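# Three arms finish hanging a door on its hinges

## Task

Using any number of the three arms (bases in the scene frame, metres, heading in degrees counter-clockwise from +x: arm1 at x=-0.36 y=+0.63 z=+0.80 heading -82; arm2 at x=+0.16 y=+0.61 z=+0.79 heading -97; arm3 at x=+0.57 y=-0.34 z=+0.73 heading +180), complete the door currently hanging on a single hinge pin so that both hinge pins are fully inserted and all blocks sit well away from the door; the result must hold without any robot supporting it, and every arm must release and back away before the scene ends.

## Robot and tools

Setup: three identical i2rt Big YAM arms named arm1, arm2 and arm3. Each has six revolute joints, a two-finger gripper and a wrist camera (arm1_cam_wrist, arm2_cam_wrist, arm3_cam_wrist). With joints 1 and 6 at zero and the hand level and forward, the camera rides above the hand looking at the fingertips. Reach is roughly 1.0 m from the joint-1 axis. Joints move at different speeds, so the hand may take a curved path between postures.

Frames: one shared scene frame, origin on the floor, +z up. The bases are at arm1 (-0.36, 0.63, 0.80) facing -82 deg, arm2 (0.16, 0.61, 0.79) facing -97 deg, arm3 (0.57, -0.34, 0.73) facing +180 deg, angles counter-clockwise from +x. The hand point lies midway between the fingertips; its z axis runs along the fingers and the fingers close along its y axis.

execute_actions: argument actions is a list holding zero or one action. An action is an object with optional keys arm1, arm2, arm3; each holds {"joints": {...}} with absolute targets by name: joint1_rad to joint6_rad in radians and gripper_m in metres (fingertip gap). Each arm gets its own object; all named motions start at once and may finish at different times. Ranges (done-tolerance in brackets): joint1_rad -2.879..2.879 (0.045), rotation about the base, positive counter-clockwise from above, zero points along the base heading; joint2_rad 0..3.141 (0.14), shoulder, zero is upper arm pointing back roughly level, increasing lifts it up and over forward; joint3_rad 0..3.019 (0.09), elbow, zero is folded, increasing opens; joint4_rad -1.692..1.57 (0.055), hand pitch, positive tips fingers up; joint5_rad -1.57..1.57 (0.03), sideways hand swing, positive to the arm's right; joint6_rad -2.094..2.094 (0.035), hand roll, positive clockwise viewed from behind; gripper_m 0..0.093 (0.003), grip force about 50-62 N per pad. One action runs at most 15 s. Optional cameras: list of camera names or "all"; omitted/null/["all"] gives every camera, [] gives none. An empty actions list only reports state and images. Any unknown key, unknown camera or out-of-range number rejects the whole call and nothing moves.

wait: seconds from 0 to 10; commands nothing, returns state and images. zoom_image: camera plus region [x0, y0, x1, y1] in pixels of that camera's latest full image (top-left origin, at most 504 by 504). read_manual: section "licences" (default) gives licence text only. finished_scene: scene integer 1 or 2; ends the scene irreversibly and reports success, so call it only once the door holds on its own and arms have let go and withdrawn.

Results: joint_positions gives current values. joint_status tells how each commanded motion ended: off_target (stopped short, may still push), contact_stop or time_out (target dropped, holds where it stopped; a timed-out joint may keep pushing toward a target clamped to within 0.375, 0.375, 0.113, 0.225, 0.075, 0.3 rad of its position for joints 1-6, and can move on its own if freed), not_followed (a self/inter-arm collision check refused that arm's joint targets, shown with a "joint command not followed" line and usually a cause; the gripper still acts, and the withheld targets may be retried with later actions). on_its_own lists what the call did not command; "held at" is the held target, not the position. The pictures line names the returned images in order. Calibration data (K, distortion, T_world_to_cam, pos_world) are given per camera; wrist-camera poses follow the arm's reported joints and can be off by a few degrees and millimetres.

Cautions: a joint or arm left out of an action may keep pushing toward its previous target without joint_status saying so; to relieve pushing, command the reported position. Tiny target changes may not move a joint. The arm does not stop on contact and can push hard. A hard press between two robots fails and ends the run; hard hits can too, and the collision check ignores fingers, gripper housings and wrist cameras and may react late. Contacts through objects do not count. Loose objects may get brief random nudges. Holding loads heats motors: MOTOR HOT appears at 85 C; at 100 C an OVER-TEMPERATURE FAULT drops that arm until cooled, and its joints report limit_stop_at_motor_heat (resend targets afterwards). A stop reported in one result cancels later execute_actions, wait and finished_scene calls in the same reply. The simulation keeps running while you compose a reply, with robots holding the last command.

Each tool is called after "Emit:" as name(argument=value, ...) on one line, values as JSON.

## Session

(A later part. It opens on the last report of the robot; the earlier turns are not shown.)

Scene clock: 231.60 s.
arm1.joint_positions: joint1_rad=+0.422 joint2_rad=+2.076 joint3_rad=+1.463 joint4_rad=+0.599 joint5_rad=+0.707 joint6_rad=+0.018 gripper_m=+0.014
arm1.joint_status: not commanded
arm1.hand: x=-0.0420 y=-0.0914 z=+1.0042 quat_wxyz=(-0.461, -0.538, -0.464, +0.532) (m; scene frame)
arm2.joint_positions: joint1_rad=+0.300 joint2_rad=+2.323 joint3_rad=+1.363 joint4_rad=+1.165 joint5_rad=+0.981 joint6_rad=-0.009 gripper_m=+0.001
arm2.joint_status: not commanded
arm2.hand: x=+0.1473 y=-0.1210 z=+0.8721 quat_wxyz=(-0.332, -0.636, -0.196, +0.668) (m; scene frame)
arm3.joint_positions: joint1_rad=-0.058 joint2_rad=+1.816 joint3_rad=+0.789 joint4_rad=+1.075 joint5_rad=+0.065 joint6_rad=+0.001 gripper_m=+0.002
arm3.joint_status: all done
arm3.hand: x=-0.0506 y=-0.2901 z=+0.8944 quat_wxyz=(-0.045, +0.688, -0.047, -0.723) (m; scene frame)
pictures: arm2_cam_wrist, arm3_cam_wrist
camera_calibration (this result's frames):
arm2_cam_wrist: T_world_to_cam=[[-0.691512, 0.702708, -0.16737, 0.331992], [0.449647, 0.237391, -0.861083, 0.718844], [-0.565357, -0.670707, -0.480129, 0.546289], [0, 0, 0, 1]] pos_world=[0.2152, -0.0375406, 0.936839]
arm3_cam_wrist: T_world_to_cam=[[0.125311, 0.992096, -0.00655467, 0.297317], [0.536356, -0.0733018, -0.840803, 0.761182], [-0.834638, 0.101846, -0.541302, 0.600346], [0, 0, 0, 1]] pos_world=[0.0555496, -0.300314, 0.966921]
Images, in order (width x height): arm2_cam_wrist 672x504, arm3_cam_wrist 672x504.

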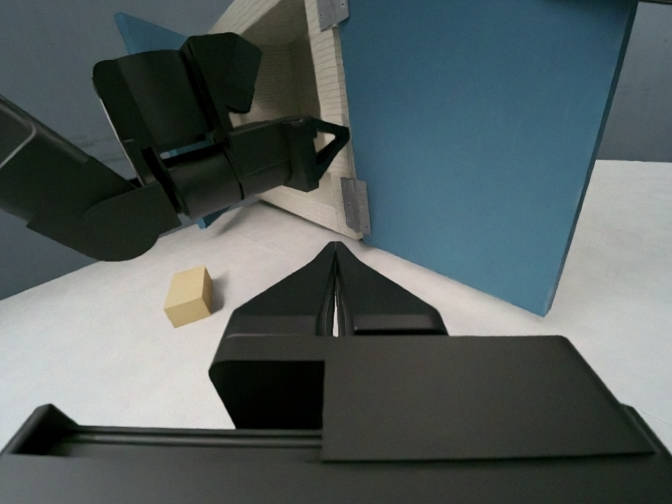

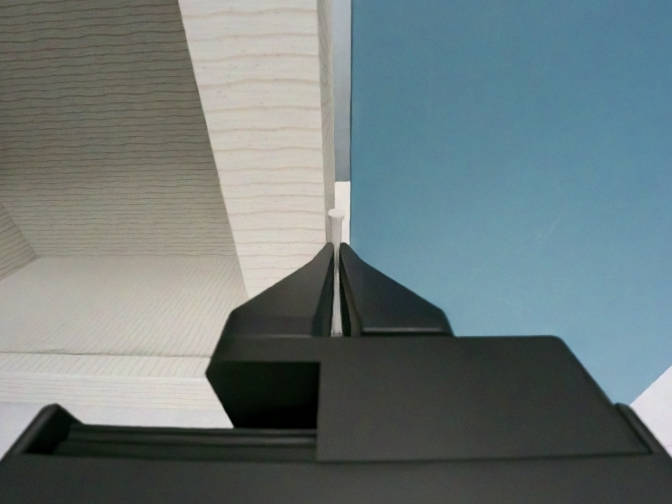

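Emit:
execute_actions(actions=[{"arm3":{"joints":{"joint2_rad":1.82,"joint3_rad":0.772,"joint5_rad":0.078}}}], cameras=["arm3_cam_wrist"])

Emit:
zoom_image(camera="arm3_cam_wrist", region=[315, 290, 360, 345])

Scene clock: 240.43 s.
arm1.joint_positions: joint1_rad=+0.422 joint2_rad=+2.076 joint3_rad=+1.463 joint4_rad=+0.599 joint5_rad=+0.707 joint6_rad=+0.018 gripper_m=+0.014
arm1.joint_status: not commanded
arm1.hand: x=-0.0420 y=-0.0914 z=+1.0042 quat_wxyz=(-0.461, -0.538, -0.464, +0.532) (m; scene frame)
arm2.joint_positions: joint1_rad=+0.300 joint2_rad=+2.323 joint3_rad=+1.363 joint4_rad=+1.165 joint5_rad=+0.981 joint6_rad=-0.009 gripper_m=+0.001
arm2.joint_status: not commanded
arm2.hand: x=+0.1473 y=-0.1210 z=+0.8721 quat_wxyz=(-0.332, -0.636, -0.196, +0.668) (m; scene frame)
arm3.joint_positions: joint1_rad=-0.058 joint2_rad=+1.816 joint3_rad=+0.789 joint4_rad=+1.075 joint5_rad=+0.070 joint6_rad=+0.005 gripper_m=+0.002
arm3.joint_status: all done
arm3.hand: x=-0.0504 y=-0.2893 z=+0.8944 quat_wxyz=(-0.045, +0.688, -0.050, -0.723) (m; scene frame)
pictures: arm3_cam_wrist
camera_calibration (this result's frames):
arm3_cam_wrist: T_world_to_cam=[[0.130034, 0.991453, -0.0106077, 0.300142], [0.535565, -0.0792374, -0.840768, 0.759393], [-0.834423, 0.103647, -0.541291, 0.600873], [0, 0, 0, 1]] pos_world=[0.0556493, -0.299683, 0.966904]
Images, in order (width x height): arm3_cam_wrist 672x504.

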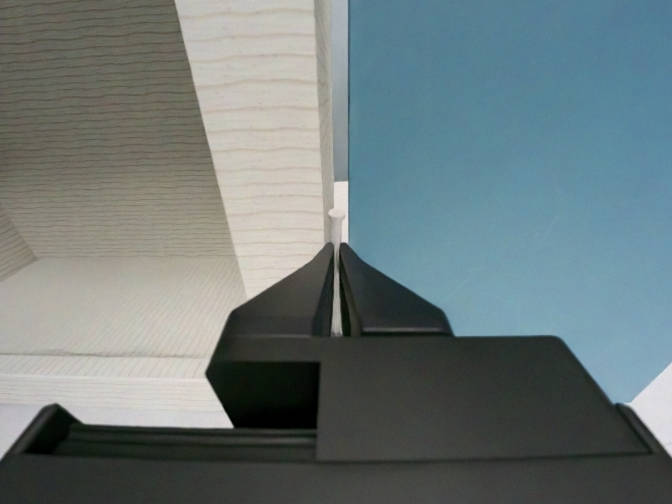

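Region (315, 290, 360, 345) of arm3_cam_wrist's 672x504 image, scaled by 9.164, with more detail than that image has; it fills the left 412 columns of this view, and the rest is white.

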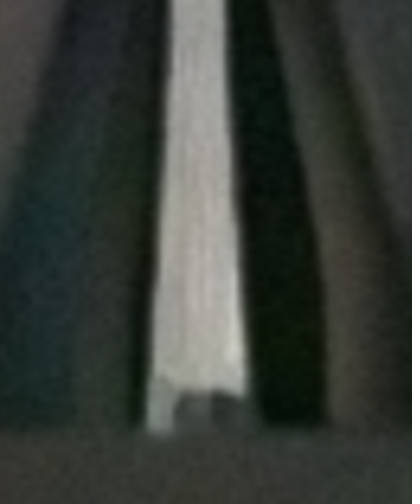

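Emit:
execute_actions(actions=[{"arm3":{"joints":{"joint3_rad":0.768,"joint4_rad":1.105,"joint5_rad":0.072,"joint6_rad":-0.028}}}], cameras=["arm3_cam_wrist"])

Emit:
zoom_image(camera="arm3_cam_wrist", region=[315, 290, 360, 345])

Scene clock: 249.93 s.
arm1.joint_positions: joint1_rad=+0.422 joint2_rad=+2.076 joint3_rad=+1.463 joint4_rad=+0.599 joint5_rad=+0.707 joint6_rad=+0.018 gripper_m=+0.014
arm1.joint_status: not commanded
arm1.hand: x=-0.0420 y=-0.0914 z=+1.0042 quat_wxyz=(-0.461, -0.538, -0.464, +0.532) (m; scene frame)
arm2.joint_positions: joint1_rad=+0.300 joint2_rad=+2.323 joint3_rad=+1.363 joint4_rad=+1.165 joint5_rad=+0.981 joint6_rad=-0.009 gripper_m=+0.001
arm2.joint_status: not commanded
arm2.hand: x=+0.1473 y=-0.1210 z=+0.8721 quat_wxyz=(-0.332, -0.636, -0.196, +0.668) (m; scene frame)
arm3.joint_positions: joint1_rad=-0.058 joint2_rad=+1.816 joint3_rad=+0.777 joint4_rad=+1.087 joint5_rad=+0.070 joint6_rad=-0.011 gripper_m=+0.002
arm3.joint_status: all done
arm3.hand: x=-0.0465 y=-0.2895 z=+0.8921 quat_wxyz=(-0.051, +0.688, -0.044, -0.723) (m; scene frame)
pictures: arm3_cam_wrist
camera_calibration (this result's frames):
arm3_cam_wrist: T_world_to_cam=[[0.13082, 0.991392, 0.0053691, 0.285622], [0.536992, -0.0663047, -0.840978, 0.759294], [-0.833382, 0.1129, -0.541043, 0.605497], [0, 0, 0, 1]] pos_world=[0.05951, -0.301179, 0.964616]
Images, in order (width x height): arm3_cam_wrist 672x504.

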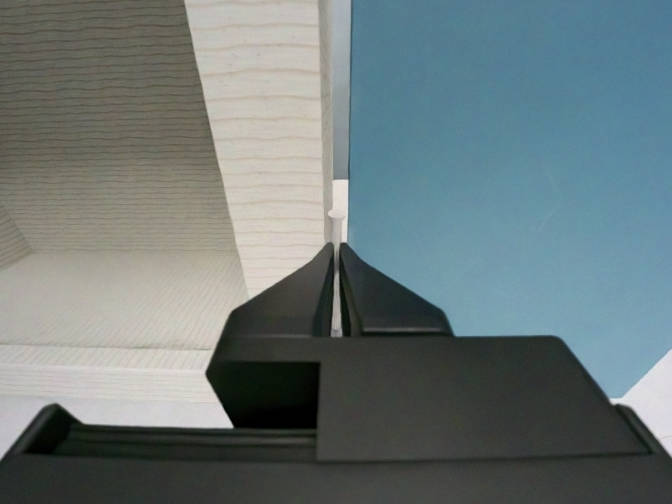

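Region (315, 290, 360, 345) of arm3_cam_wrist's 672x504 image, scaled by 9.164, with more detail than that image has; it fills the left 412 columns of this view, and the rest is white.

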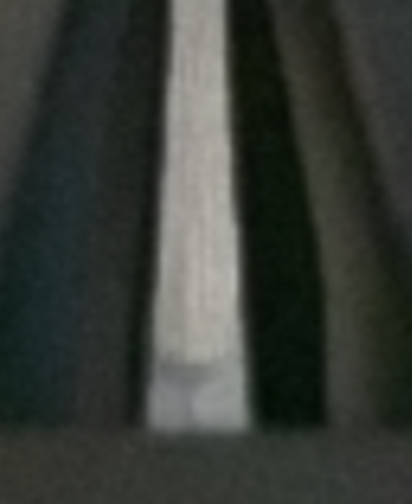

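Emit:
execute_actions(actions=[{"arm3":{"joints":{"joint2_rad":1.875,"joint4_rad":1.08}}}], cameras=["arm3_cam_wrist","arm2_cam_wrist"])

Scene clock: 255.60 s.
arm1.joint_positions: joint1_rad=+0.422 joint2_rad=+2.076 joint3_rad=+1.463 joint4_rad=+0.599 joint5_rad=+0.707 joint6_rad=+0.018 gripper_m=+0.014
arm1.joint_status: not commanded
arm1.hand: x=-0.0420 y=-0.0914 z=+1.0042 quat_wxyz=(-0.461, -0.538, -0.464, +0.532) (m; scene frame)
arm2.joint_positions: joint1_rad=+0.300 joint2_rad=+2.323 joint3_rad=+1.363 joint4_rad=+1.165 joint5_rad=+0.981 joint6_rad=-0.009 gripper_m=+0.001
arm2.joint_status: not commanded
arm2.hand: x=+0.1473 y=-0.1210 z=+0.8721 quat_wxyz=(-0.332, -0.636, -0.196, +0.668) (m; scene frame)
arm3.joint_positions: joint1_rad=-0.058 joint2_rad=+1.826 joint3_rad=+0.777 joint4_rad=+1.093 joint5_rad=+0.070 joint6_rad=-0.012 gripper_m=+0.002
arm3.joint_status: all done
arm3.hand: x=-0.0467 y=-0.2895 z=+0.8874 quat_wxyz=(-0.051, +0.690, -0.044, -0.721) (m; scene frame)
pictures: arm2_cam_wrist, arm3_cam_wrist
camera_calibration (this result's frames):
arm2_cam_wrist: T_world_to_cam=[[-0.691512, 0.702708, -0.16737, 0.331992], [0.449647, 0.237391, -0.861083, 0.718844], [-0.565357, -0.670707, -0.480129, 0.546289], [0, 0, 0, 1]] pos_world=[0.2152, -0.0375406, 0.936839]
arm3_cam_wrist: T_world_to_cam=[[0.130819, 0.991385, 0.00643896, 0.284723], [0.540912, -0.0659306, -0.838491, 0.75353], [-0.830843, 0.113174, -0.544877, 0.606311], [0, 0, 0, 1]] pos_world=[0.0589087, -0.301208, 0.96036]
Images, in order (width x height): arm2_cam_wrist 672x504, arm3_cam_wrist 672x504.

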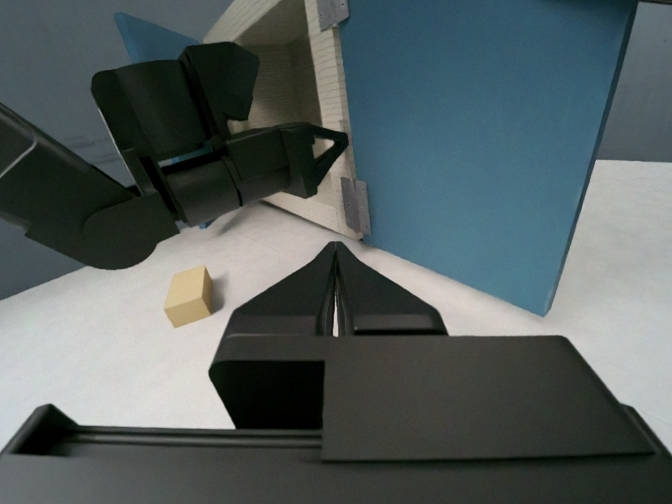

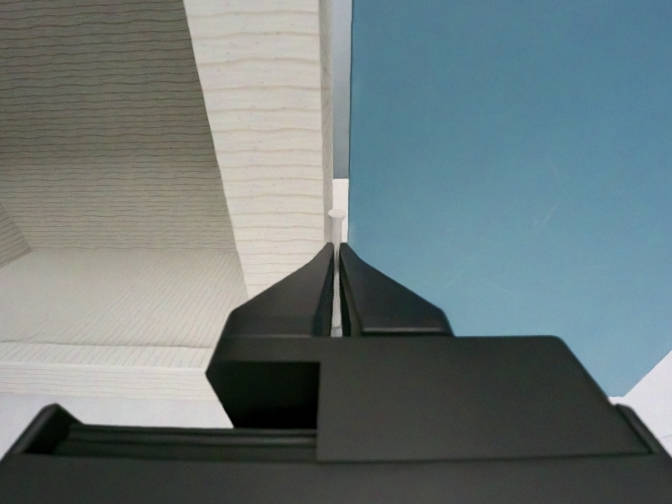

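Emit:
execute_actions(actions=[{"arm3":{"joints":{"joint3_rad":0.815,"joint4_rad":1.055}}}], cameras=[])

Scene clock: 265.77 s.
arm1.joint_positions: joint1_rad=+0.422 joint2_rad=+2.076 joint3_rad=+1.463 joint4_rad=+0.599 joint5_rad=+0.707 joint6_rad=+0.018 gripper_m=+0.014
arm1.joint_status: not commanded
arm1.hand: x=-0.0420 y=-0.0914 z=+1.0042 quat_wxyz=(-0.461, -0.538, -0.464, +0.532) (m; scene frame)
arm2.joint_positions: joint1_rad=+0.300 joint2_rad=+2.323 joint3_rad=+1.363 joint4_rad=+1.165 joint5_rad=+0.981 joint6_rad=-0.009 gripper_m=+0.001
arm2.joint_status: not commanded
arm2.hand: x=+0.1473 y=-0.1210 z=+0.8721 quat_wxyz=(-0.332, -0.636, -0.196, +0.668) (m; scene frame)
arm3.joint_positions: joint1_rad=-0.058 joint2_rad=+1.838 joint3_rad=+0.786 joint4_rad=+1.078 joint5_rad=+0.070 joint6_rad=-0.014 gripper_m=+0.002
arm3.joint_status: all done
arm3.hand: x=-0.0500 y=-0.2893 z=+0.8801 quat_wxyz=(-0.052, +0.696, -0.043, -0.714) (m; scene frame)
pictures: none
No camera images: the call's "cameras" was empty. Leave "cameras" out to get every camera's image.

Emit:
execute_actions(actions=[{"arm1":{"joints":{"joint2_rad":2.05}}}], cameras=["arm2_cam_wrist"])

Emit:
zoom_image(camera="arm2_cam_wrist", region=[325, 160, 385, 245])

Scene clock: 272.67 s.
arm1.joint_positions: joint1_rad=+0.422 joint2_rad=+2.077 joint3_rad=+1.463 joint4_rad=+0.599 joint5_rad=+0.707 joint6_rad=+0.018 gripper_m=+0.014
arm1.joint_status: all done
arm1.hand: x=-0.0420 y=-0.0915 z=+1.0039 quat_wxyz=(-0.461, -0.538, -0.464, +0.532) (m; scene frame)
arm2.joint_positions: joint1_rad=+0.300 joint2_rad=+2.323 joint3_rad=+1.363 joint4_rad=+1.165 joint5_rad=+0.981 joint6_rad=-0.009 gripper_m=+0.001
arm2.joint_status: not commanded
arm2.hand: x=+0.1473 y=-0.1210 z=+0.8721 quat_wxyz=(-0.332, -0.636, -0.196, +0.668) (m; scene frame)
arm3.joint_positions: joint1_rad=-0.058 joint2_rad=+1.838 joint3_rad=+0.786 joint4_rad=+1.078 joint5_rad=+0.070 joint6_rad=-0.014 gripper_m=+0.002
arm3.joint_status: not commanded
arm3.hand: x=-0.0500 y=-0.2893 z=+0.8801 quat_wxyz=(-0.052, +0.696, -0.043, -0.714) (m; scene frame)
pictures: arm2_cam_wrist
camera_calibration (this result's frames):
arm2_cam_wrist: T_world_to_cam=[[-0.691512, 0.702708, -0.16737, 0.331992], [0.449647, 0.237391, -0.861083, 0.718844], [-0.565357, -0.670707, -0.480129, 0.546289], [0, 0, 0, 1]] pos_world=[0.2152, -0.0375406, 0.936839]
Images, in order (width x height): arm2_cam_wrist 672x504.

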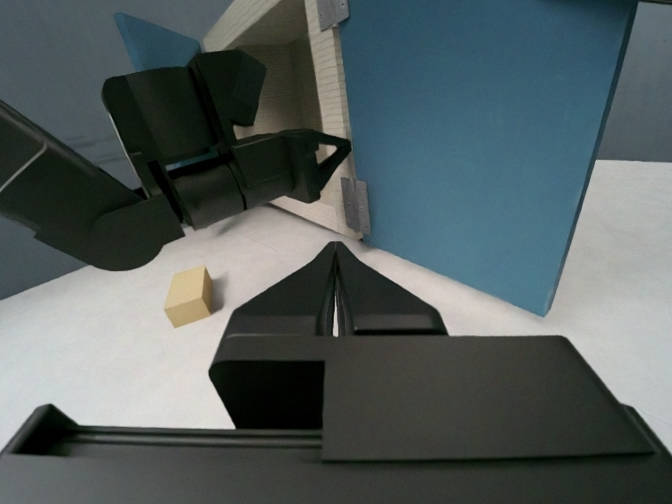

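Region (325, 160, 385, 245) of arm2_cam_wrist's 672x504 image, scaled by 5.929, with more detail than that image has; it fills the left 356 columns of this view, and the rest is white.

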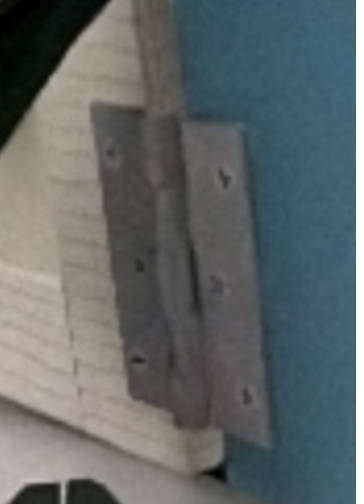

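Emit:
execute_actions(actions=[{"arm1":{"joints":{"joint2_rad":2.058}}}], cameras=["arm2_cam_wrist"])

Emit:
zoom_image(camera="arm2_cam_wrist", region=[325, 160, 385, 245])

Scene clock: 278.80 s.
arm1.joint_positions: joint1_rad=+0.422 joint2_rad=+2.077 joint3_rad=+1.463 joint4_rad=+0.599 joint5_rad=+0.707 joint6_rad=+0.018 gripper_m=+0.014
arm1.joint_status: all done
arm1.hand: x=-0.0420 y=-0.0915 z=+1.0036 quat_wxyz=(-0.461, -0.538, -0.464, +0.532) (m; scene frame)
arm2.joint_positions: joint1_rad=+0.300 joint2_rad=+2.323 joint3_rad=+1.363 joint4_rad=+1.165 joint5_rad=+0.981 joint6_rad=-0.009 gripper_m=+0.001
arm2.joint_status: not commanded
arm2.hand: x=+0.1473 y=-0.1210 z=+0.8721 quat_wxyz=(-0.332, -0.636, -0.196, +0.668) (m; scene frame)
arm3.joint_positions: joint1_rad=-0.058 joint2_rad=+1.838 joint3_rad=+0.786 joint4_rad=+1.078 joint5_rad=+0.070 joint6_rad=-0.014 gripper_m=+0.002
arm3.joint_status: not commanded
arm3.hand: x=-0.0500 y=-0.2893 z=+0.8801 quat_wxyz=(-0.052, +0.696, -0.043, -0.714) (m; scene frame)
pictures: arm2_cam_wrist
camera_calibration (this result's frames):
arm2_cam_wrist: T_world_to_cam=[[-0.691512, 0.702708, -0.16737, 0.331992], [0.449647, 0.237391, -0.861083, 0.718844], [-0.565357, -0.670707, -0.480129, 0.546289], [0, 0, 0, 1]] pos_world=[0.2152, -0.0375406, 0.936839]
Images, in order (width x height): arm2_cam_wrist 672x504.

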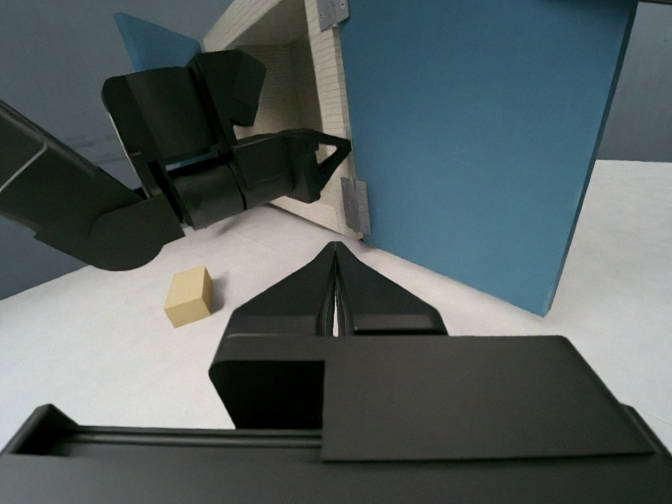

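Region (325, 160, 385, 245) of arm2_cam_wrist's 672x504 image, scaled by 5.929, with more detail than that image has; it fills the left 356 columns of this view, and the rest is white.

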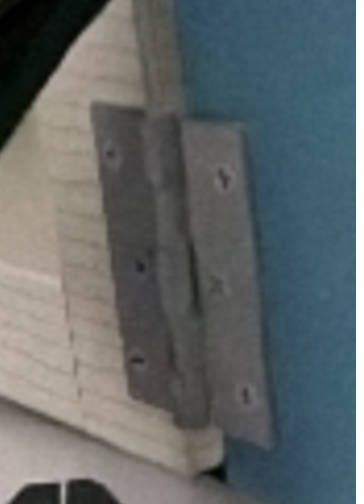

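Emit:
execute_actions(actions=[{"arm3":{"joints":{"gripper_m":0.09,"joint2_rad":1.85,"joint3_rad":0.72,"joint4_rad":1.075}}}], cameras=["arm3_cam_wrist"])

Emit:
zoom_image(camera="arm3_cam_wrist", region=[285, 225, 390, 345])

Scene clock: 286.87 s.
arm1.joint_positions: joint1_rad=+0.422 joint2_rad=+2.077 joint3_rad=+1.463 joint4_rad=+0.599 joint5_rad=+0.707 joint6_rad=+0.018 gripper_m=+0.014
arm1.joint_status: not commanded
arm1.hand: x=-0.0420 y=-0.0915 z=+1.0036 quat_wxyz=(-0.461, -0.538, -0.464, +0.532) (m; scene frame)
arm2.joint_positions: joint1_rad=+0.300 joint2_rad=+2.323 joint3_rad=+1.363 joint4_rad=+1.165 joint5_rad=+0.981 joint6_rad=-0.009 gripper_m=+0.001
arm2.joint_status: not commanded
arm2.hand: x=+0.1473 y=-0.1210 z=+0.8721 quat_wxyz=(-0.332, -0.636, -0.196, +0.668) (m; scene frame)
arm3.joint_positions: joint1_rad=-0.062 joint2_rad=+1.838 joint3_rad=+0.721 joint4_rad=+1.078 joint5_rad=+0.074 joint6_rad=-0.016 gripper_m=+0.090
arm3.joint_status: all done
arm3.hand: x=-0.0278 y=-0.2881 z=+0.8526 quat_wxyz=(-0.055, +0.719, -0.045, -0.691) (m; scene frame)
pictures: arm3_cam_wrist
camera_calibration (this result's frames):
arm3_cam_wrist: T_world_to_cam=[[0.136554, 0.99051, 0.0155802, 0.273218], [0.608768, -0.0714983, -0.79012, 0.673287], [-0.781508, 0.117379, -0.612754, 0.663418], [0, 0, 0, 1]] pos_world=[0.0712818, -0.300358, 0.934232]
Images, in order (width x height): arm3_cam_wrist 672x504.

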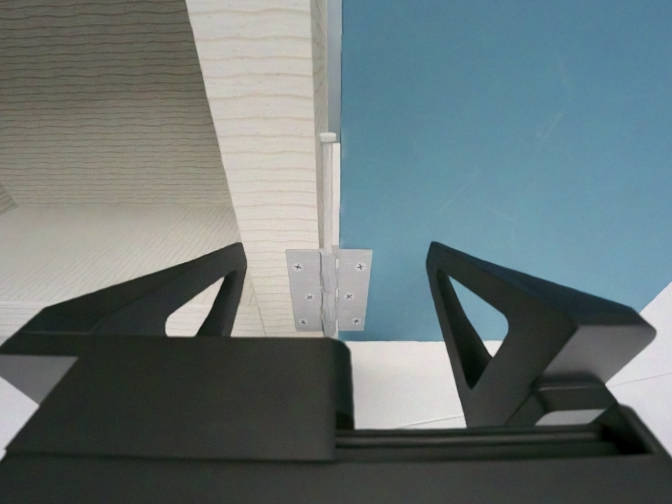

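Region (285, 225, 390, 345) of arm3_cam_wrist's 672x504 image, scaled by 4.200, with more detail than that image has; it fills the left 441 columns of this view, and the rest is white.

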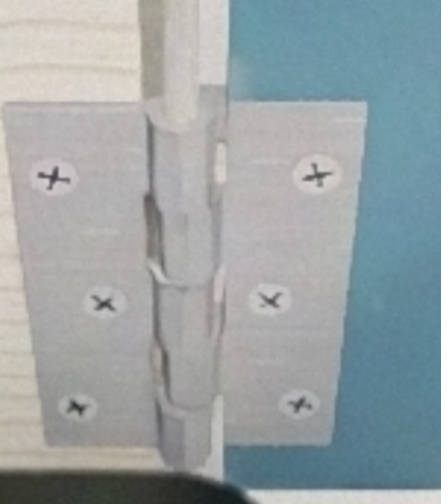

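Emit:
execute_actions(actions=[{"arm1":{"joints":{"joint2_rad":2.068,"joint6_rad":0.035}}}], cameras=["arm3_cam_wrist"])

Emit:
zoom_image(camera="arm3_cam_wrist", region=[285, 225, 390, 345])

Scene clock: 292.43 s.
arm1.joint_positions: joint1_rad=+0.422 joint2_rad=+2.078 joint3_rad=+1.463 joint4_rad=+0.599 joint5_rad=+0.707 joint6_rad=+0.025 gripper_m=+0.014
arm1.joint_status: all done
arm1.hand: x=-0.0420 y=-0.0915 z=+1.0030 quat_wxyz=(-0.462, -0.540, -0.462, +0.530) (m; scene frame)
arm2.joint_positions: joint1_rad=+0.300 joint2_rad=+2.323 joint3_rad=+1.363 joint4_rad=+1.165 joint5_rad=+0.981 joint6_rad=-0.009 gripper_m=+0.001
arm2.joint_status: not commanded
arm2.hand: x=+0.1473 y=-0.1210 z=+0.8721 quat_wxyz=(-0.332, -0.636, -0.196, +0.668) (m; scene frame)
arm3.joint_positions: joint1_rad=-0.062 joint2_rad=+1.838 joint3_rad=+0.721 joint4_rad=+1.078 joint5_rad=+0.074 joint6_rad=-0.016 gripper_m=+0.090
arm3.joint_status: not commanded
arm3.hand: x=-0.0278 y=-0.2881 z=+0.8526 quat_wxyz=(-0.055, +0.719, -0.045, -0.691) (m; scene frame)
pictures: arm3_cam_wrist
camera_calibration (this result's frames):
arm3_cam_wrist: T_world_to_cam=[[0.136554, 0.99051, 0.0155802, 0.273218], [0.608768, -0.0714983, -0.79012, 0.673287], [-0.781508, 0.117379, -0.612754, 0.663418], [0, 0, 0, 1]] pos_world=[0.0712818, -0.300358, 0.934232]
Images, in order (width x height): arm3_cam_wrist 672x504.

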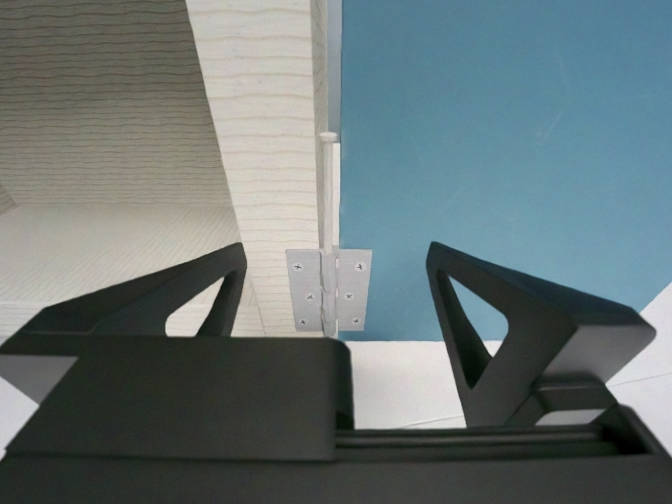

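Region (285, 225, 390, 345) of arm3_cam_wrist's 672x504 image, scaled by 4.200, with more detail than that image has; it fills the left 441 columns of this view, and the rest is white.

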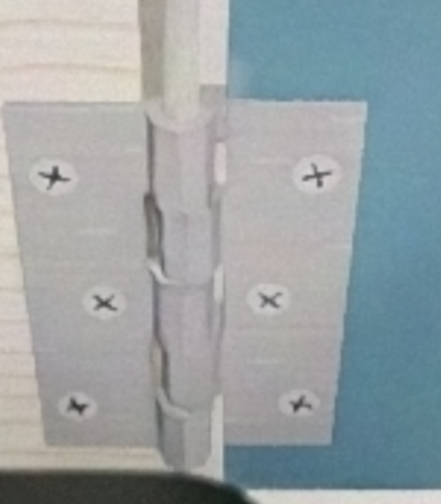

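Emit:
execute_actions(actions=[{"arm1":{"joints":{"joint2_rad":2.078}}}], cameras=["arm3_cam_wrist"])

Emit:
zoom_image(camera="arm3_cam_wrist", region=[285, 225, 390, 345])

Scene clock: 296.67 s.
arm1.joint_positions: joint1_rad=+0.422 joint2_rad=+2.079 joint3_rad=+1.463 joint4_rad=+0.599 joint5_rad=+0.707 joint6_rad=+0.026 gripper_m=+0.014
arm1.joint_status: all done
arm1.hand: x=-0.0420 y=-0.0916 z=+1.0024 quat_wxyz=(-0.462, -0.540, -0.462, +0.530) (m; scene frame)
arm2.joint_positions: joint1_rad=+0.300 joint2_rad=+2.323 joint3_rad=+1.363 joint4_rad=+1.165 joint5_rad=+0.981 joint6_rad=-0.009 gripper_m=+0.001
arm2.joint_status: not commanded
arm2.hand: x=+0.1473 y=-0.1210 z=+0.8721 quat_wxyz=(-0.332, -0.636, -0.196, +0.668) (m; scene frame)
arm3.joint_positions: joint1_rad=-0.062 joint2_rad=+1.838 joint3_rad=+0.721 joint4_rad=+1.078 joint5_rad=+0.074 joint6_rad=-0.016 gripper_m=+0.090
arm3.joint_status: not commanded
arm3.hand: x=-0.0278 y=-0.2881 z=+0.8526 quat_wxyz=(-0.055, +0.719, -0.045, -0.691) (m; scene frame)
pictures: arm3_cam_wrist
camera_calibration (this result's frames):
arm3_cam_wrist: T_world_to_cam=[[0.136554, 0.99051, 0.0155802, 0.273218], [0.608768, -0.0714983, -0.79012, 0.673287], [-0.781508, 0.117379, -0.612754, 0.663418], [0, 0, 0, 1]] pos_world=[0.0712818, -0.300358, 0.934232]
Images, in order (width x height): arm3_cam_wrist 672x504.

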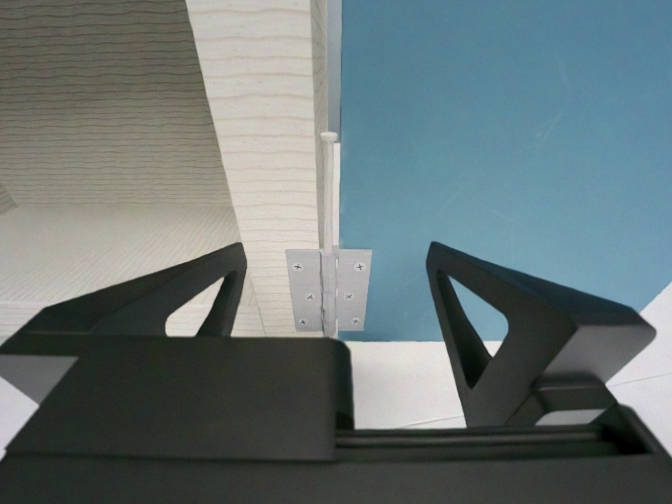

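Region (285, 225, 390, 345) of arm3_cam_wrist's 672x504 image, scaled by 4.200, with more detail than that image has; it fills the left 441 columns of this view, and the rest is white.

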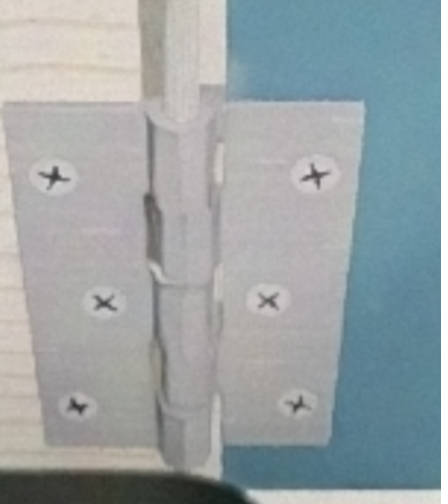

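Emit:
execute_actions(actions=[{"arm1":{"joints":{"joint2_rad":2.084,"joint6_rad":0.04}}}], cameras=["arm3_cam_wrist"])

Emit:
zoom_image(camera="arm3_cam_wrist", region=[285, 225, 390, 345])

Scene clock: 301.93 s.
arm1.joint_positions: joint1_rad=+0.422 joint2_rad=+2.079 joint3_rad=+1.463 joint4_rad=+0.599 joint5_rad=+0.707 joint6_rad=+0.027 gripper_m=+0.014
arm1.joint_status: all done
arm1.hand: x=-0.0419 y=-0.0916 z=+1.0018 quat_wxyz=(-0.462, -0.541, -0.462, +0.530) (m; scene frame)
arm2.joint_positions: joint1_rad=+0.300 joint2_rad=+2.323 joint3_rad=+1.363 joint4_rad=+1.165 joint5_rad=+0.981 joint6_rad=-0.009 gripper_m=+0.001
arm2.joint_status: not commanded
arm2.hand: x=+0.1473 y=-0.1210 z=+0.8721 quat_wxyz=(-0.332, -0.636, -0.196, +0.668) (m; scene frame)
arm3.joint_positions: joint1_rad=-0.062 joint2_rad=+1.838 joint3_rad=+0.721 joint4_rad=+1.078 joint5_rad=+0.074 joint6_rad=-0.016 gripper_m=+0.090
arm3.joint_status: not commanded
arm3.hand: x=-0.0278 y=-0.2881 z=+0.8526 quat_wxyz=(-0.055, +0.719, -0.045, -0.691) (m; scene frame)
pictures: arm3_cam_wrist
camera_calibration (this result's frames):
arm3_cam_wrist: T_world_to_cam=[[0.136554, 0.99051, 0.0155802, 0.273218], [0.608768, -0.0714983, -0.79012, 0.673287], [-0.781508, 0.117379, -0.612754, 0.663418], [0, 0, 0, 1]] pos_world=[0.0712818, -0.300358, 0.934232]
Images, in order (width x height): arm3_cam_wrist 672x504.

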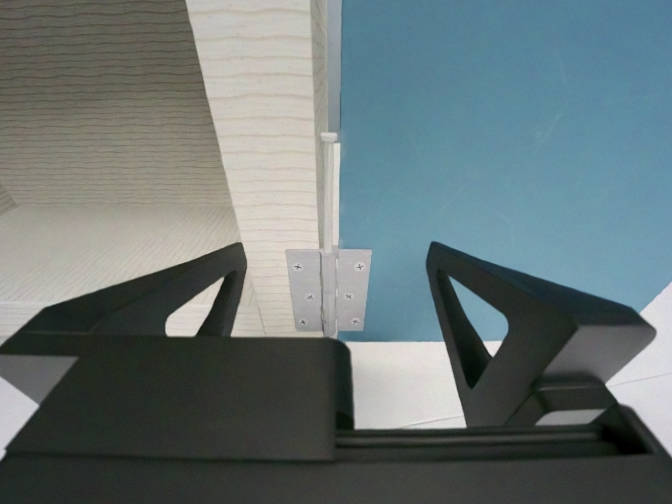

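Region (285, 225, 390, 345) of arm3_cam_wrist's 672x504 image, scaled by 4.200, with more detail than that image has; it fills the left 441 columns of this view, and the rest is white.

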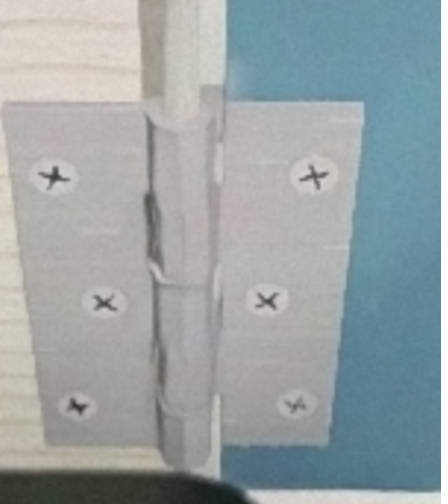

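Emit:
execute_actions(actions=[{"arm3":{"joints":{"joint1_rad":-0.052,"joint2_rad":1.575,"joint4_rad":0.6,"joint5_rad":0.066,"gripper_m":0.0}},"arm1":{"joints":{"joint2_rad":2.088}}}], cameras=[])

Emit:
execute_actions(actions=[{"arm3":{"joints":{"joint3_rad":0.922,"joint4_rad":0.39}}}], cameras=["arm3_cam_wrist","arm2_cam_wrist"])

Scene clock: 319.87 s.
arm1.joint_positions: joint1_rad=+0.422 joint2_rad=+2.080 joint3_rad=+1.464 joint4_rad=+0.599 joint5_rad=+0.708 joint6_rad=+0.027 gripper_m=+0.014
arm1.joint_status: all done
arm1.hand: x=-0.0420 y=-0.0918 z=+1.0019 quat_wxyz=(-0.462, -0.541, -0.462, +0.530) (m; scene frame)
arm2.joint_positions: joint1_rad=+0.300 joint2_rad=+2.323 joint3_rad=+1.363 joint4_rad=+1.165 joint5_rad=+0.981 joint6_rad=-0.009 gripper_m=+0.001
arm2.joint_status: not commanded
arm2.hand: x=+0.1473 y=-0.1210 z=+0.8721 quat_wxyz=(-0.332, -0.636, -0.196, +0.668) (m; scene frame)
arm3.joint_positions: joint1_rad=-0.061 joint2_rad=+1.561 joint3_rad=+0.721 joint4_rad=+0.609 joint5_rad=+0.070 joint6_rad=-0.016 gripper_m=+0.000
arm3.joint_status: all done
arm3.hand: x=-0.0078 y=-0.2908 z=+0.8969 quat_wxyz=(-0.052, +0.782, -0.042, -0.619) (m; scene frame)
pictures: none
No camera images: the call's "cameras" was empty. Leave "cameras" out to get every camera's image.

Scene clock: 320.87 s.
arm1.joint_positions: joint1_rad=+0.422 joint2_rad=+2.080 joint3_rad=+1.464 joint4_rad=+0.599 joint5_rad=+0.708 joint6_rad=+0.027 gripper_m=+0.014
arm1.joint_status: not commanded
arm1.hand: x=-0.0420 y=-0.0918 z=+1.0019 quat_wxyz=(-0.462, -0.541, -0.462, +0.530) (m; scene frame)
arm2.joint_positions: joint1_rad=+0.300 joint2_rad=+2.323 joint3_rad=+1.363 joint4_rad=+1.165 joint5_rad=+0.981 joint6_rad=-0.009 gripper_m=+0.001
arm2.joint_status: not commanded
arm2.hand: x=+0.1473 y=-0.1210 z=+0.8721 quat_wxyz=(-0.332, -0.636, -0.196, +0.668) (m; scene frame)
arm3.joint_positions: joint1_rad=-0.061 joint2_rad=+1.567 joint3_rad=+0.887 joint4_rad=+0.399 joint5_rad=+0.070 joint6_rad=-0.016 gripper_m=+0.000
arm3.joint_status: all done
arm3.hand: x=-0.0490 y=-0.2880 z=+0.9292 quat_wxyz=(-0.052, +0.798, -0.041, -0.600) (m; scene frame)
pictures: arm2_cam_wrist, arm3_cam_wrist
camera_calibration (this result's frames):
arm2_cam_wrist: T_world_to_cam=[[-0.691512, 0.702708, -0.16737, 0.331992], [0.449647, 0.237391, -0.861083, 0.718844], [-0.565357, -0.670707, -0.480129, 0.546289], [0, 0, 0, 1]] pos_world=[0.2152, -0.0375406, 0.936839]
arm3_cam_wrist: T_world_to_cam=[[0.125026, 0.99166, 0.0312895, 0.259946], [0.780042, -0.0787597, -0.62075, 0.595625], [-0.613109, 0.102017, -0.783384, 0.856159], [0, 0, 0, 1]] pos_world=[0.0278053, -0.298209, 1.0323]
Images, in order (width x height): arm2_cam_wrist 672x504, arm3_cam_wrist 672x504.

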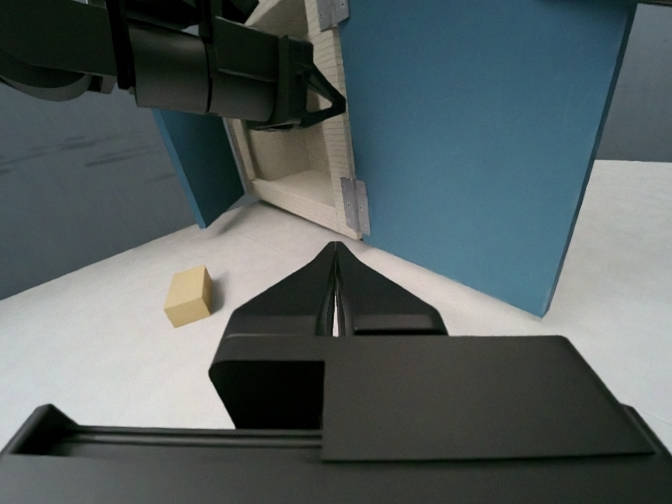

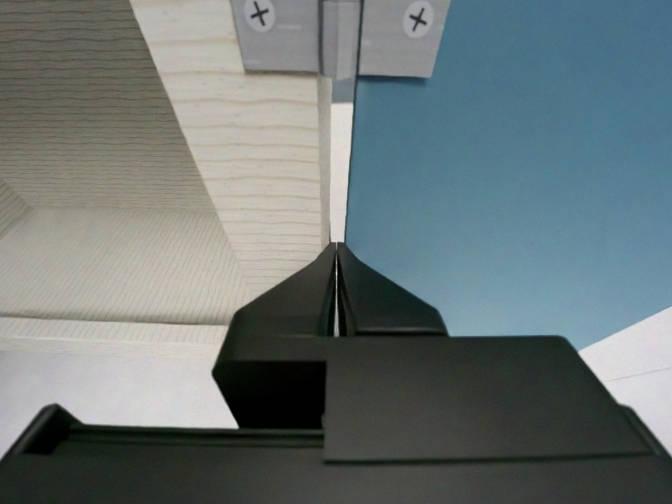

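Emit:
zoom_image(camera="arm2_cam_wrist", region=[315, 85, 390, 245])

Region (315, 85, 390, 245) of arm2_cam_wrist's 672x504 image, scaled by 3.150, with more detail than that image has; it fills the left 236 columns of this view, and the rest is white.

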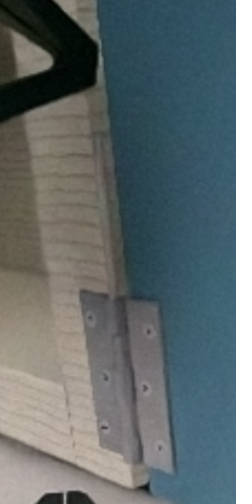

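Emit:
execute_actions(actions=[{"arm3":{"joints":{"joint2_rad":1.66,"joint3_rad":0.935,"joint4_rad":0.38,"joint5_rad":0.056,"joint6_rad":0.02}}}], cameras=["arm3_cam_wrist","arm2_cam_wrist"])

Scene clock: 330.27 s.
arm1.joint_positions: joint1_rad=+0.422 joint2_rad=+2.081 joint3_rad=+1.464 joint4_rad=+0.599 joint5_rad=+0.708 joint6_rad=+0.029 gripper_m=+0.014
arm1.joint_status: not commanded
arm1.hand: x=-0.0419 y=-0.0919 z=+1.0016 quat_wxyz=(-0.462, -0.541, -0.462, +0.529) (m; scene frame)
arm2.joint_positions: joint1_rad=+0.300 joint2_rad=+2.323 joint3_rad=+1.363 joint4_rad=+1.165 joint5_rad=+0.981 joint6_rad=-0.009 gripper_m=+0.001
arm2.joint_status: not commanded
arm2.hand: x=+0.1473 y=-0.1210 z=+0.8721 quat_wxyz=(-0.332, -0.636, -0.196, +0.668) (m; scene frame)
arm3.joint_positions: joint1_rad=-0.060 joint2_rad=+1.610 joint3_rad=+0.904 joint4_rad=+0.399 joint5_rad=+0.061 joint6_rad=+0.010 gripper_m=+0.000
arm3.joint_status: all done
arm3.hand: x=-0.0573 y=-0.2895 z=+0.9123 quat_wxyz=(-0.040, +0.805, -0.049, -0.590) (m; scene frame)
pictures: arm2_cam_wrist, arm3_cam_wrist
camera_calibration (this result's frames):
arm2_cam_wrist: T_world_to_cam=[[-0.691512, 0.702708, -0.16737, 0.331992], [0.449647, 0.237391, -0.861083, 0.718844], [-0.565357, -0.670707, -0.480129, 0.546289], [0, 0, 0, 1]] pos_world=[0.2152, -0.0375406, 0.936839]
arm3_cam_wrist: T_world_to_cam=[[0.123125, 0.99238, 0.00469135, 0.28734], [0.793564, -0.0956171, -0.600927, 0.569365], [-0.595899, 0.077712, -0.79929, 0.846437], [0, 0, 0, 1]] pos_world=[0.0171841, -0.296488, 1.01735]
Images, in order (width x height): arm2_cam_wrist 672x504, arm3_cam_wrist 672x504.

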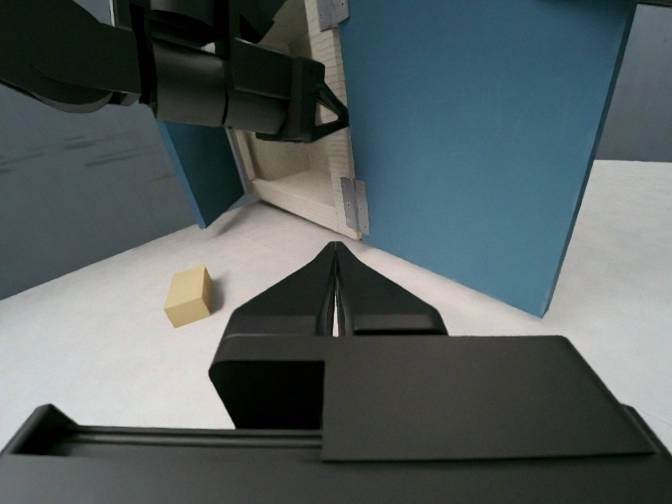

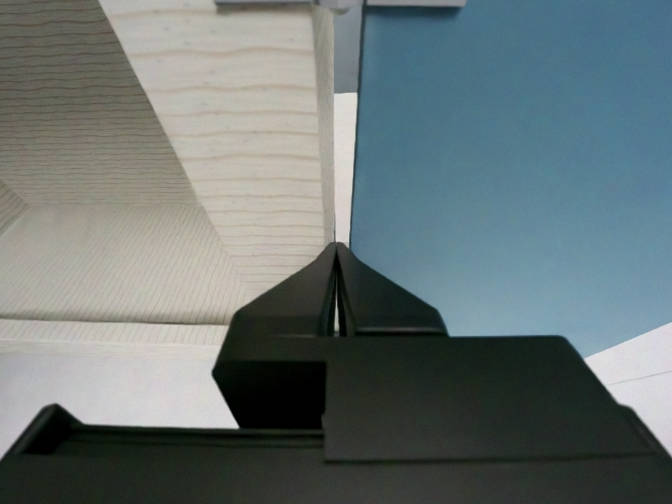

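Contact on head; q3 yielded forward. Stiffen q3 downward and push.

Emit:
execute_actions(actions=[{"arm3":{"joints":{"joint2_rad":1.70,"joint3_rad":0.875,"joint4_rad":0.375}}}], cameras=["arm2_cam_wrist"])

Scene clock: 334.23 s.
arm1.joint_positions: joint1_rad=+0.422 joint2_rad=+2.081 joint3_rad=+1.464 joint4_rad=+0.599 joint5_rad=+0.708 joint6_rad=+0.029 gripper_m=+0.014
arm1.joint_status: not commanded
arm1.hand: x=-0.0419 y=-0.0919 z=+1.0016 quat_wxyz=(-0.462, -0.541, -0.462, +0.529) (m; scene frame)
arm2.joint_positions: joint1_rad=+0.300 joint2_rad=+2.323 joint3_rad=+1.363 joint4_rad=+1.165 joint5_rad=+0.981 joint6_rad=-0.009 gripper_m=+0.001
arm2.joint_status: not commanded
arm2.hand: x=+0.1473 y=-0.1210 z=+0.8721 quat_wxyz=(-0.332, -0.636, -0.196, +0.668) (m; scene frame)
arm3.joint_positions: joint1_rad=-0.060 joint2_rad=+1.612 joint3_rad=+0.904 joint4_rad=+0.399 joint5_rad=+0.061 joint6_rad=+0.011 gripper_m=+0.000
arm3.joint_status: all done
arm3.hand: x=-0.0574 y=-0.2894 z=+0.9110 quat_wxyz=(-0.040, +0.805, -0.050, -0.589) (m; scene frame)
pictures: arm2_cam_wrist
camera_calibration (this result's frames):
arm2_cam_wrist: T_world_to_cam=[[-0.691512, 0.702708, -0.16737, 0.331992], [0.449647, 0.237391, -0.861083, 0.718844], [-0.565357, -0.670707, -0.480129, 0.546289], [0, 0, 0, 1]] pos_world=[0.2152, -0.0375406, 0.936839]
Images, in order (width x height): arm2_cam_wrist 672x504.

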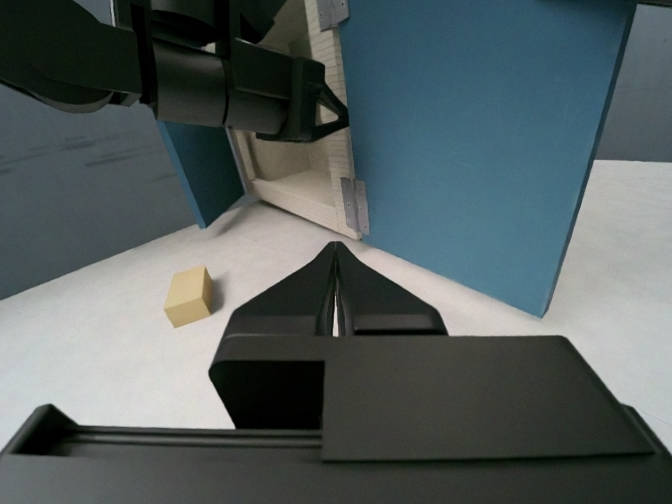

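Emit:
execute_actions(actions=[{"arm3":{"joints":{"joint2_rad":1.585,"joint3_rad":0.882}},"arm1":{"joints":{"joint2_rad":2.092,"joint3_rad":1.50}}}], cameras=["arm2_cam_wrist"])

Emit:
zoom_image(camera="arm2_cam_wrist", region=[325, 160, 385, 245])

Scene clock: 342.30 s.
arm1.joint_positions: joint1_rad=+0.422 joint2_rad=+2.081 joint3_rad=+1.464 joint4_rad=+0.599 joint5_rad=+0.708 joint6_rad=+0.029 gripper_m=+0.014
arm1.joint_status: all done
arm1.hand: x=-0.0419 y=-0.0919 z=+1.0013 quat_wxyz=(-0.462, -0.541, -0.462, +0.529) (m; scene frame)
arm2.joint_positions: joint1_rad=+0.300 joint2_rad=+2.323 joint3_rad=+1.363 joint4_rad=+1.165 joint5_rad=+0.981 joint6_rad=-0.009 gripper_m=+0.001
arm2.joint_status: not commanded
arm2.hand: x=+0.1473 y=-0.1210 z=+0.8721 quat_wxyz=(-0.332, -0.636, -0.196, +0.668) (m; scene frame)
arm3.joint_positions: joint1_rad=-0.060 joint2_rad=+1.596 joint3_rad=+0.894 joint4_rad=+0.388 joint5_rad=+0.060 joint6_rad=+0.011 gripper_m=+0.000
arm3.joint_status: all done
arm3.hand: x=-0.0525 y=-0.2900 z=+0.9128 quat_wxyz=(-0.039, +0.807, -0.049, -0.587) (m; scene frame)
pictures: arm2_cam_wrist
camera_calibration (this result's frames):
arm2_cam_wrist: T_world_to_cam=[[-0.691512, 0.702708, -0.16737, 0.331992], [0.449647, 0.237391, -0.861083, 0.718844], [-0.565357, -0.670707, -0.480129, 0.546289], [0, 0, 0, 1]] pos_world=[0.2152, -0.0375406, 0.936839]
Images, in order (width x height): arm2_cam_wrist 672x504.

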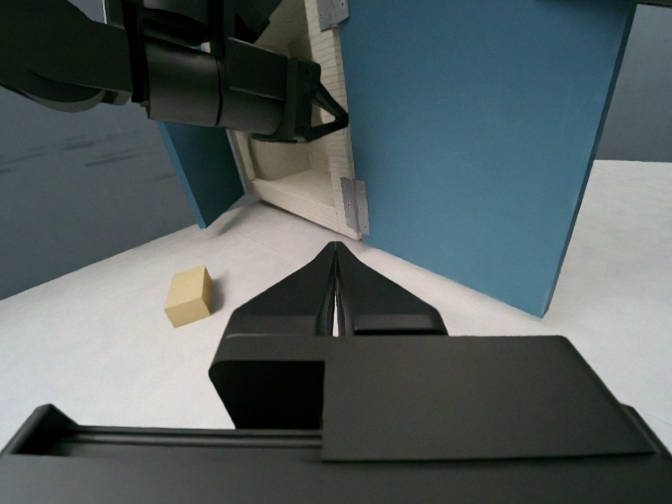

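Region (325, 160, 385, 245) of arm2_cam_wrist's 672x504 image, scaled by 5.929, with more detail than that image has; it fills the left 356 columns of this view, and the rest is white.

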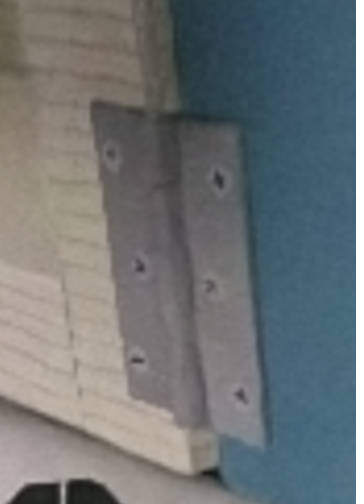

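Looks aligned. Push.

Emit:
execute_actions(actions=[{"arm3":{"joints":{"joint2_rad":1.70,"joint3_rad":0.875,"joint4_rad":0.365}}}], cameras=[])

Scene clock: 345.73 s.
arm1.joint_positions: joint1_rad=+0.422 joint2_rad=+2.081 joint3_rad=+1.464 joint4_rad=+0.599 joint5_rad=+0.708 joint6_rad=+0.031 gripper_m=+0.014
arm1.joint_status: not commanded
arm1.hand: x=-0.0419 y=-0.0920 z=+1.0010 quat_wxyz=(-0.463, -0.542, -0.462, +0.529) (m; scene frame)
arm2.joint_positions: joint1_rad=+0.300 joint2_rad=+2.323 joint3_rad=+1.363 joint4_rad=+1.165 joint5_rad=+0.981 joint6_rad=-0.009 gripper_m=+0.001
arm2.joint_status: not commanded
arm2.hand: x=+0.1473 y=-0.1210 z=+0.8721 quat_wxyz=(-0.332, -0.636, -0.196, +0.668) (m; scene frame)
arm3.joint_positions: joint1_rad=-0.060 joint2_rad=+1.686 joint3_rad=+0.883 joint4_rad=+0.380 joint5_rad=+0.059 joint6_rad=+0.011 gripper_m=+0.000
arm3.joint_status: all done
arm3.hand: x=-0.0502 y=-0.2903 z=+0.8515 quat_wxyz=(-0.039, +0.838, -0.049, -0.543) (m; scene frame)
pictures: none
No camera images: the call's "cameras" was empty. Leave "cameras" out to get every camera's image.

Emit:
execute_actions(actions=[{"arm3":{"joints":{"joint2_rad":1.74,"joint3_rad":0.89}}}], cameras=["arm3_cam_wrist","arm2_cam_wrist"])

Scene clock: 350.03 s.
arm1.joint_positions: joint1_rad=+0.422 joint2_rad=+2.081 joint3_rad=+1.464 joint4_rad=+0.599 joint5_rad=+0.708 joint6_rad=+0.031 gripper_m=+0.014
arm1.joint_status: not commanded
arm1.hand: x=-0.0419 y=-0.0920 z=+1.0010 quat_wxyz=(-0.463, -0.542, -0.462, +0.529) (m; scene frame)
arm2.joint_positions: joint1_rad=+0.300 joint2_rad=+2.323 joint3_rad=+1.363 joint4_rad=+1.165 joint5_rad=+0.981 joint6_rad=-0.009 gripper_m=+0.001
arm2.joint_status: not commanded
arm2.hand: x=+0.1473 y=-0.1210 z=+0.8721 quat_wxyz=(-0.332, -0.636, -0.196, +0.668) (m; scene frame)
arm3.joint_positions: joint1_rad=-0.060 joint2_rad=+1.687 joint3_rad=+0.883 joint4_rad=+0.380 joint5_rad=+0.059 joint6_rad=+0.011 gripper_m=+0.000
arm3.joint_status: all done
arm3.hand: x=-0.0502 y=-0.2903 z=+0.8508 quat_wxyz=(-0.039, +0.838, -0.049, -0.542) (m; scene frame)
pictures: arm2_cam_wrist, arm3_cam_wrist
camera_calibration (this result's frames):
arm2_cam_wrist: T_world_to_cam=[[-0.691512, 0.702708, -0.16737, 0.331992], [0.449647, 0.237391, -0.861083, 0.718844], [-0.565357, -0.670707, -0.480129, 0.546289], [0, 0, 0, 1]] pos_world=[0.2152, -0.0375406, 0.936839]
arm3_cam_wrist: T_world_to_cam=[[0.12105, 0.992599, 0.00972885, 0.283268], [0.858006, -0.099697, -0.503871, 0.446154], [-0.499172, 0.0693408, -0.863724, 0.858799], [0, 0, 0, 1]] pos_world=[0.011596, -0.296241, 0.963813]
Images, in order (width x height): arm2_cam_wrist 672x504, arm3_cam_wrist 672x504.

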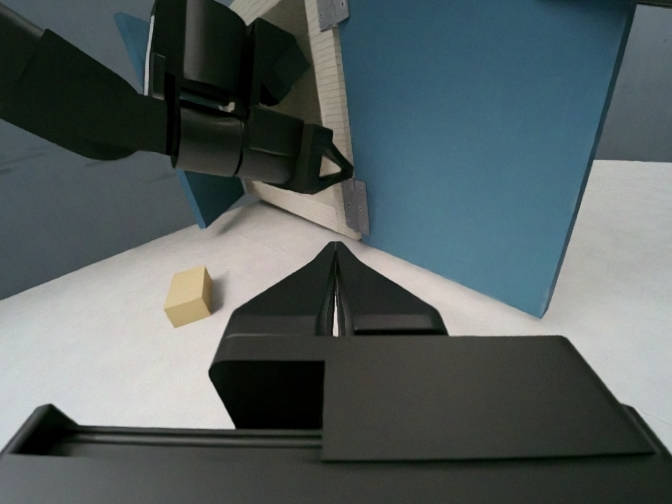

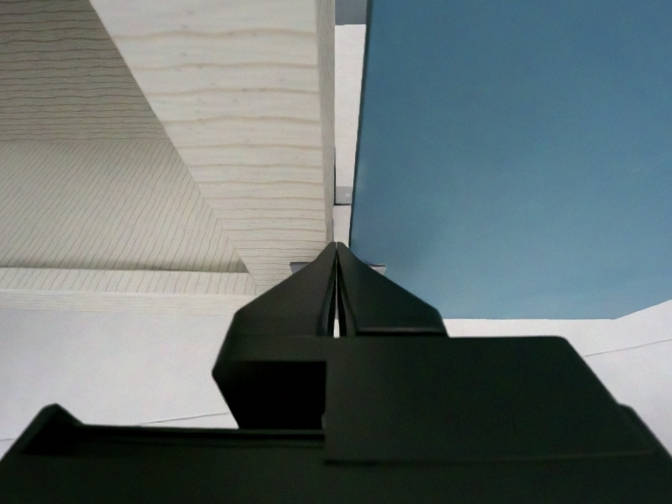

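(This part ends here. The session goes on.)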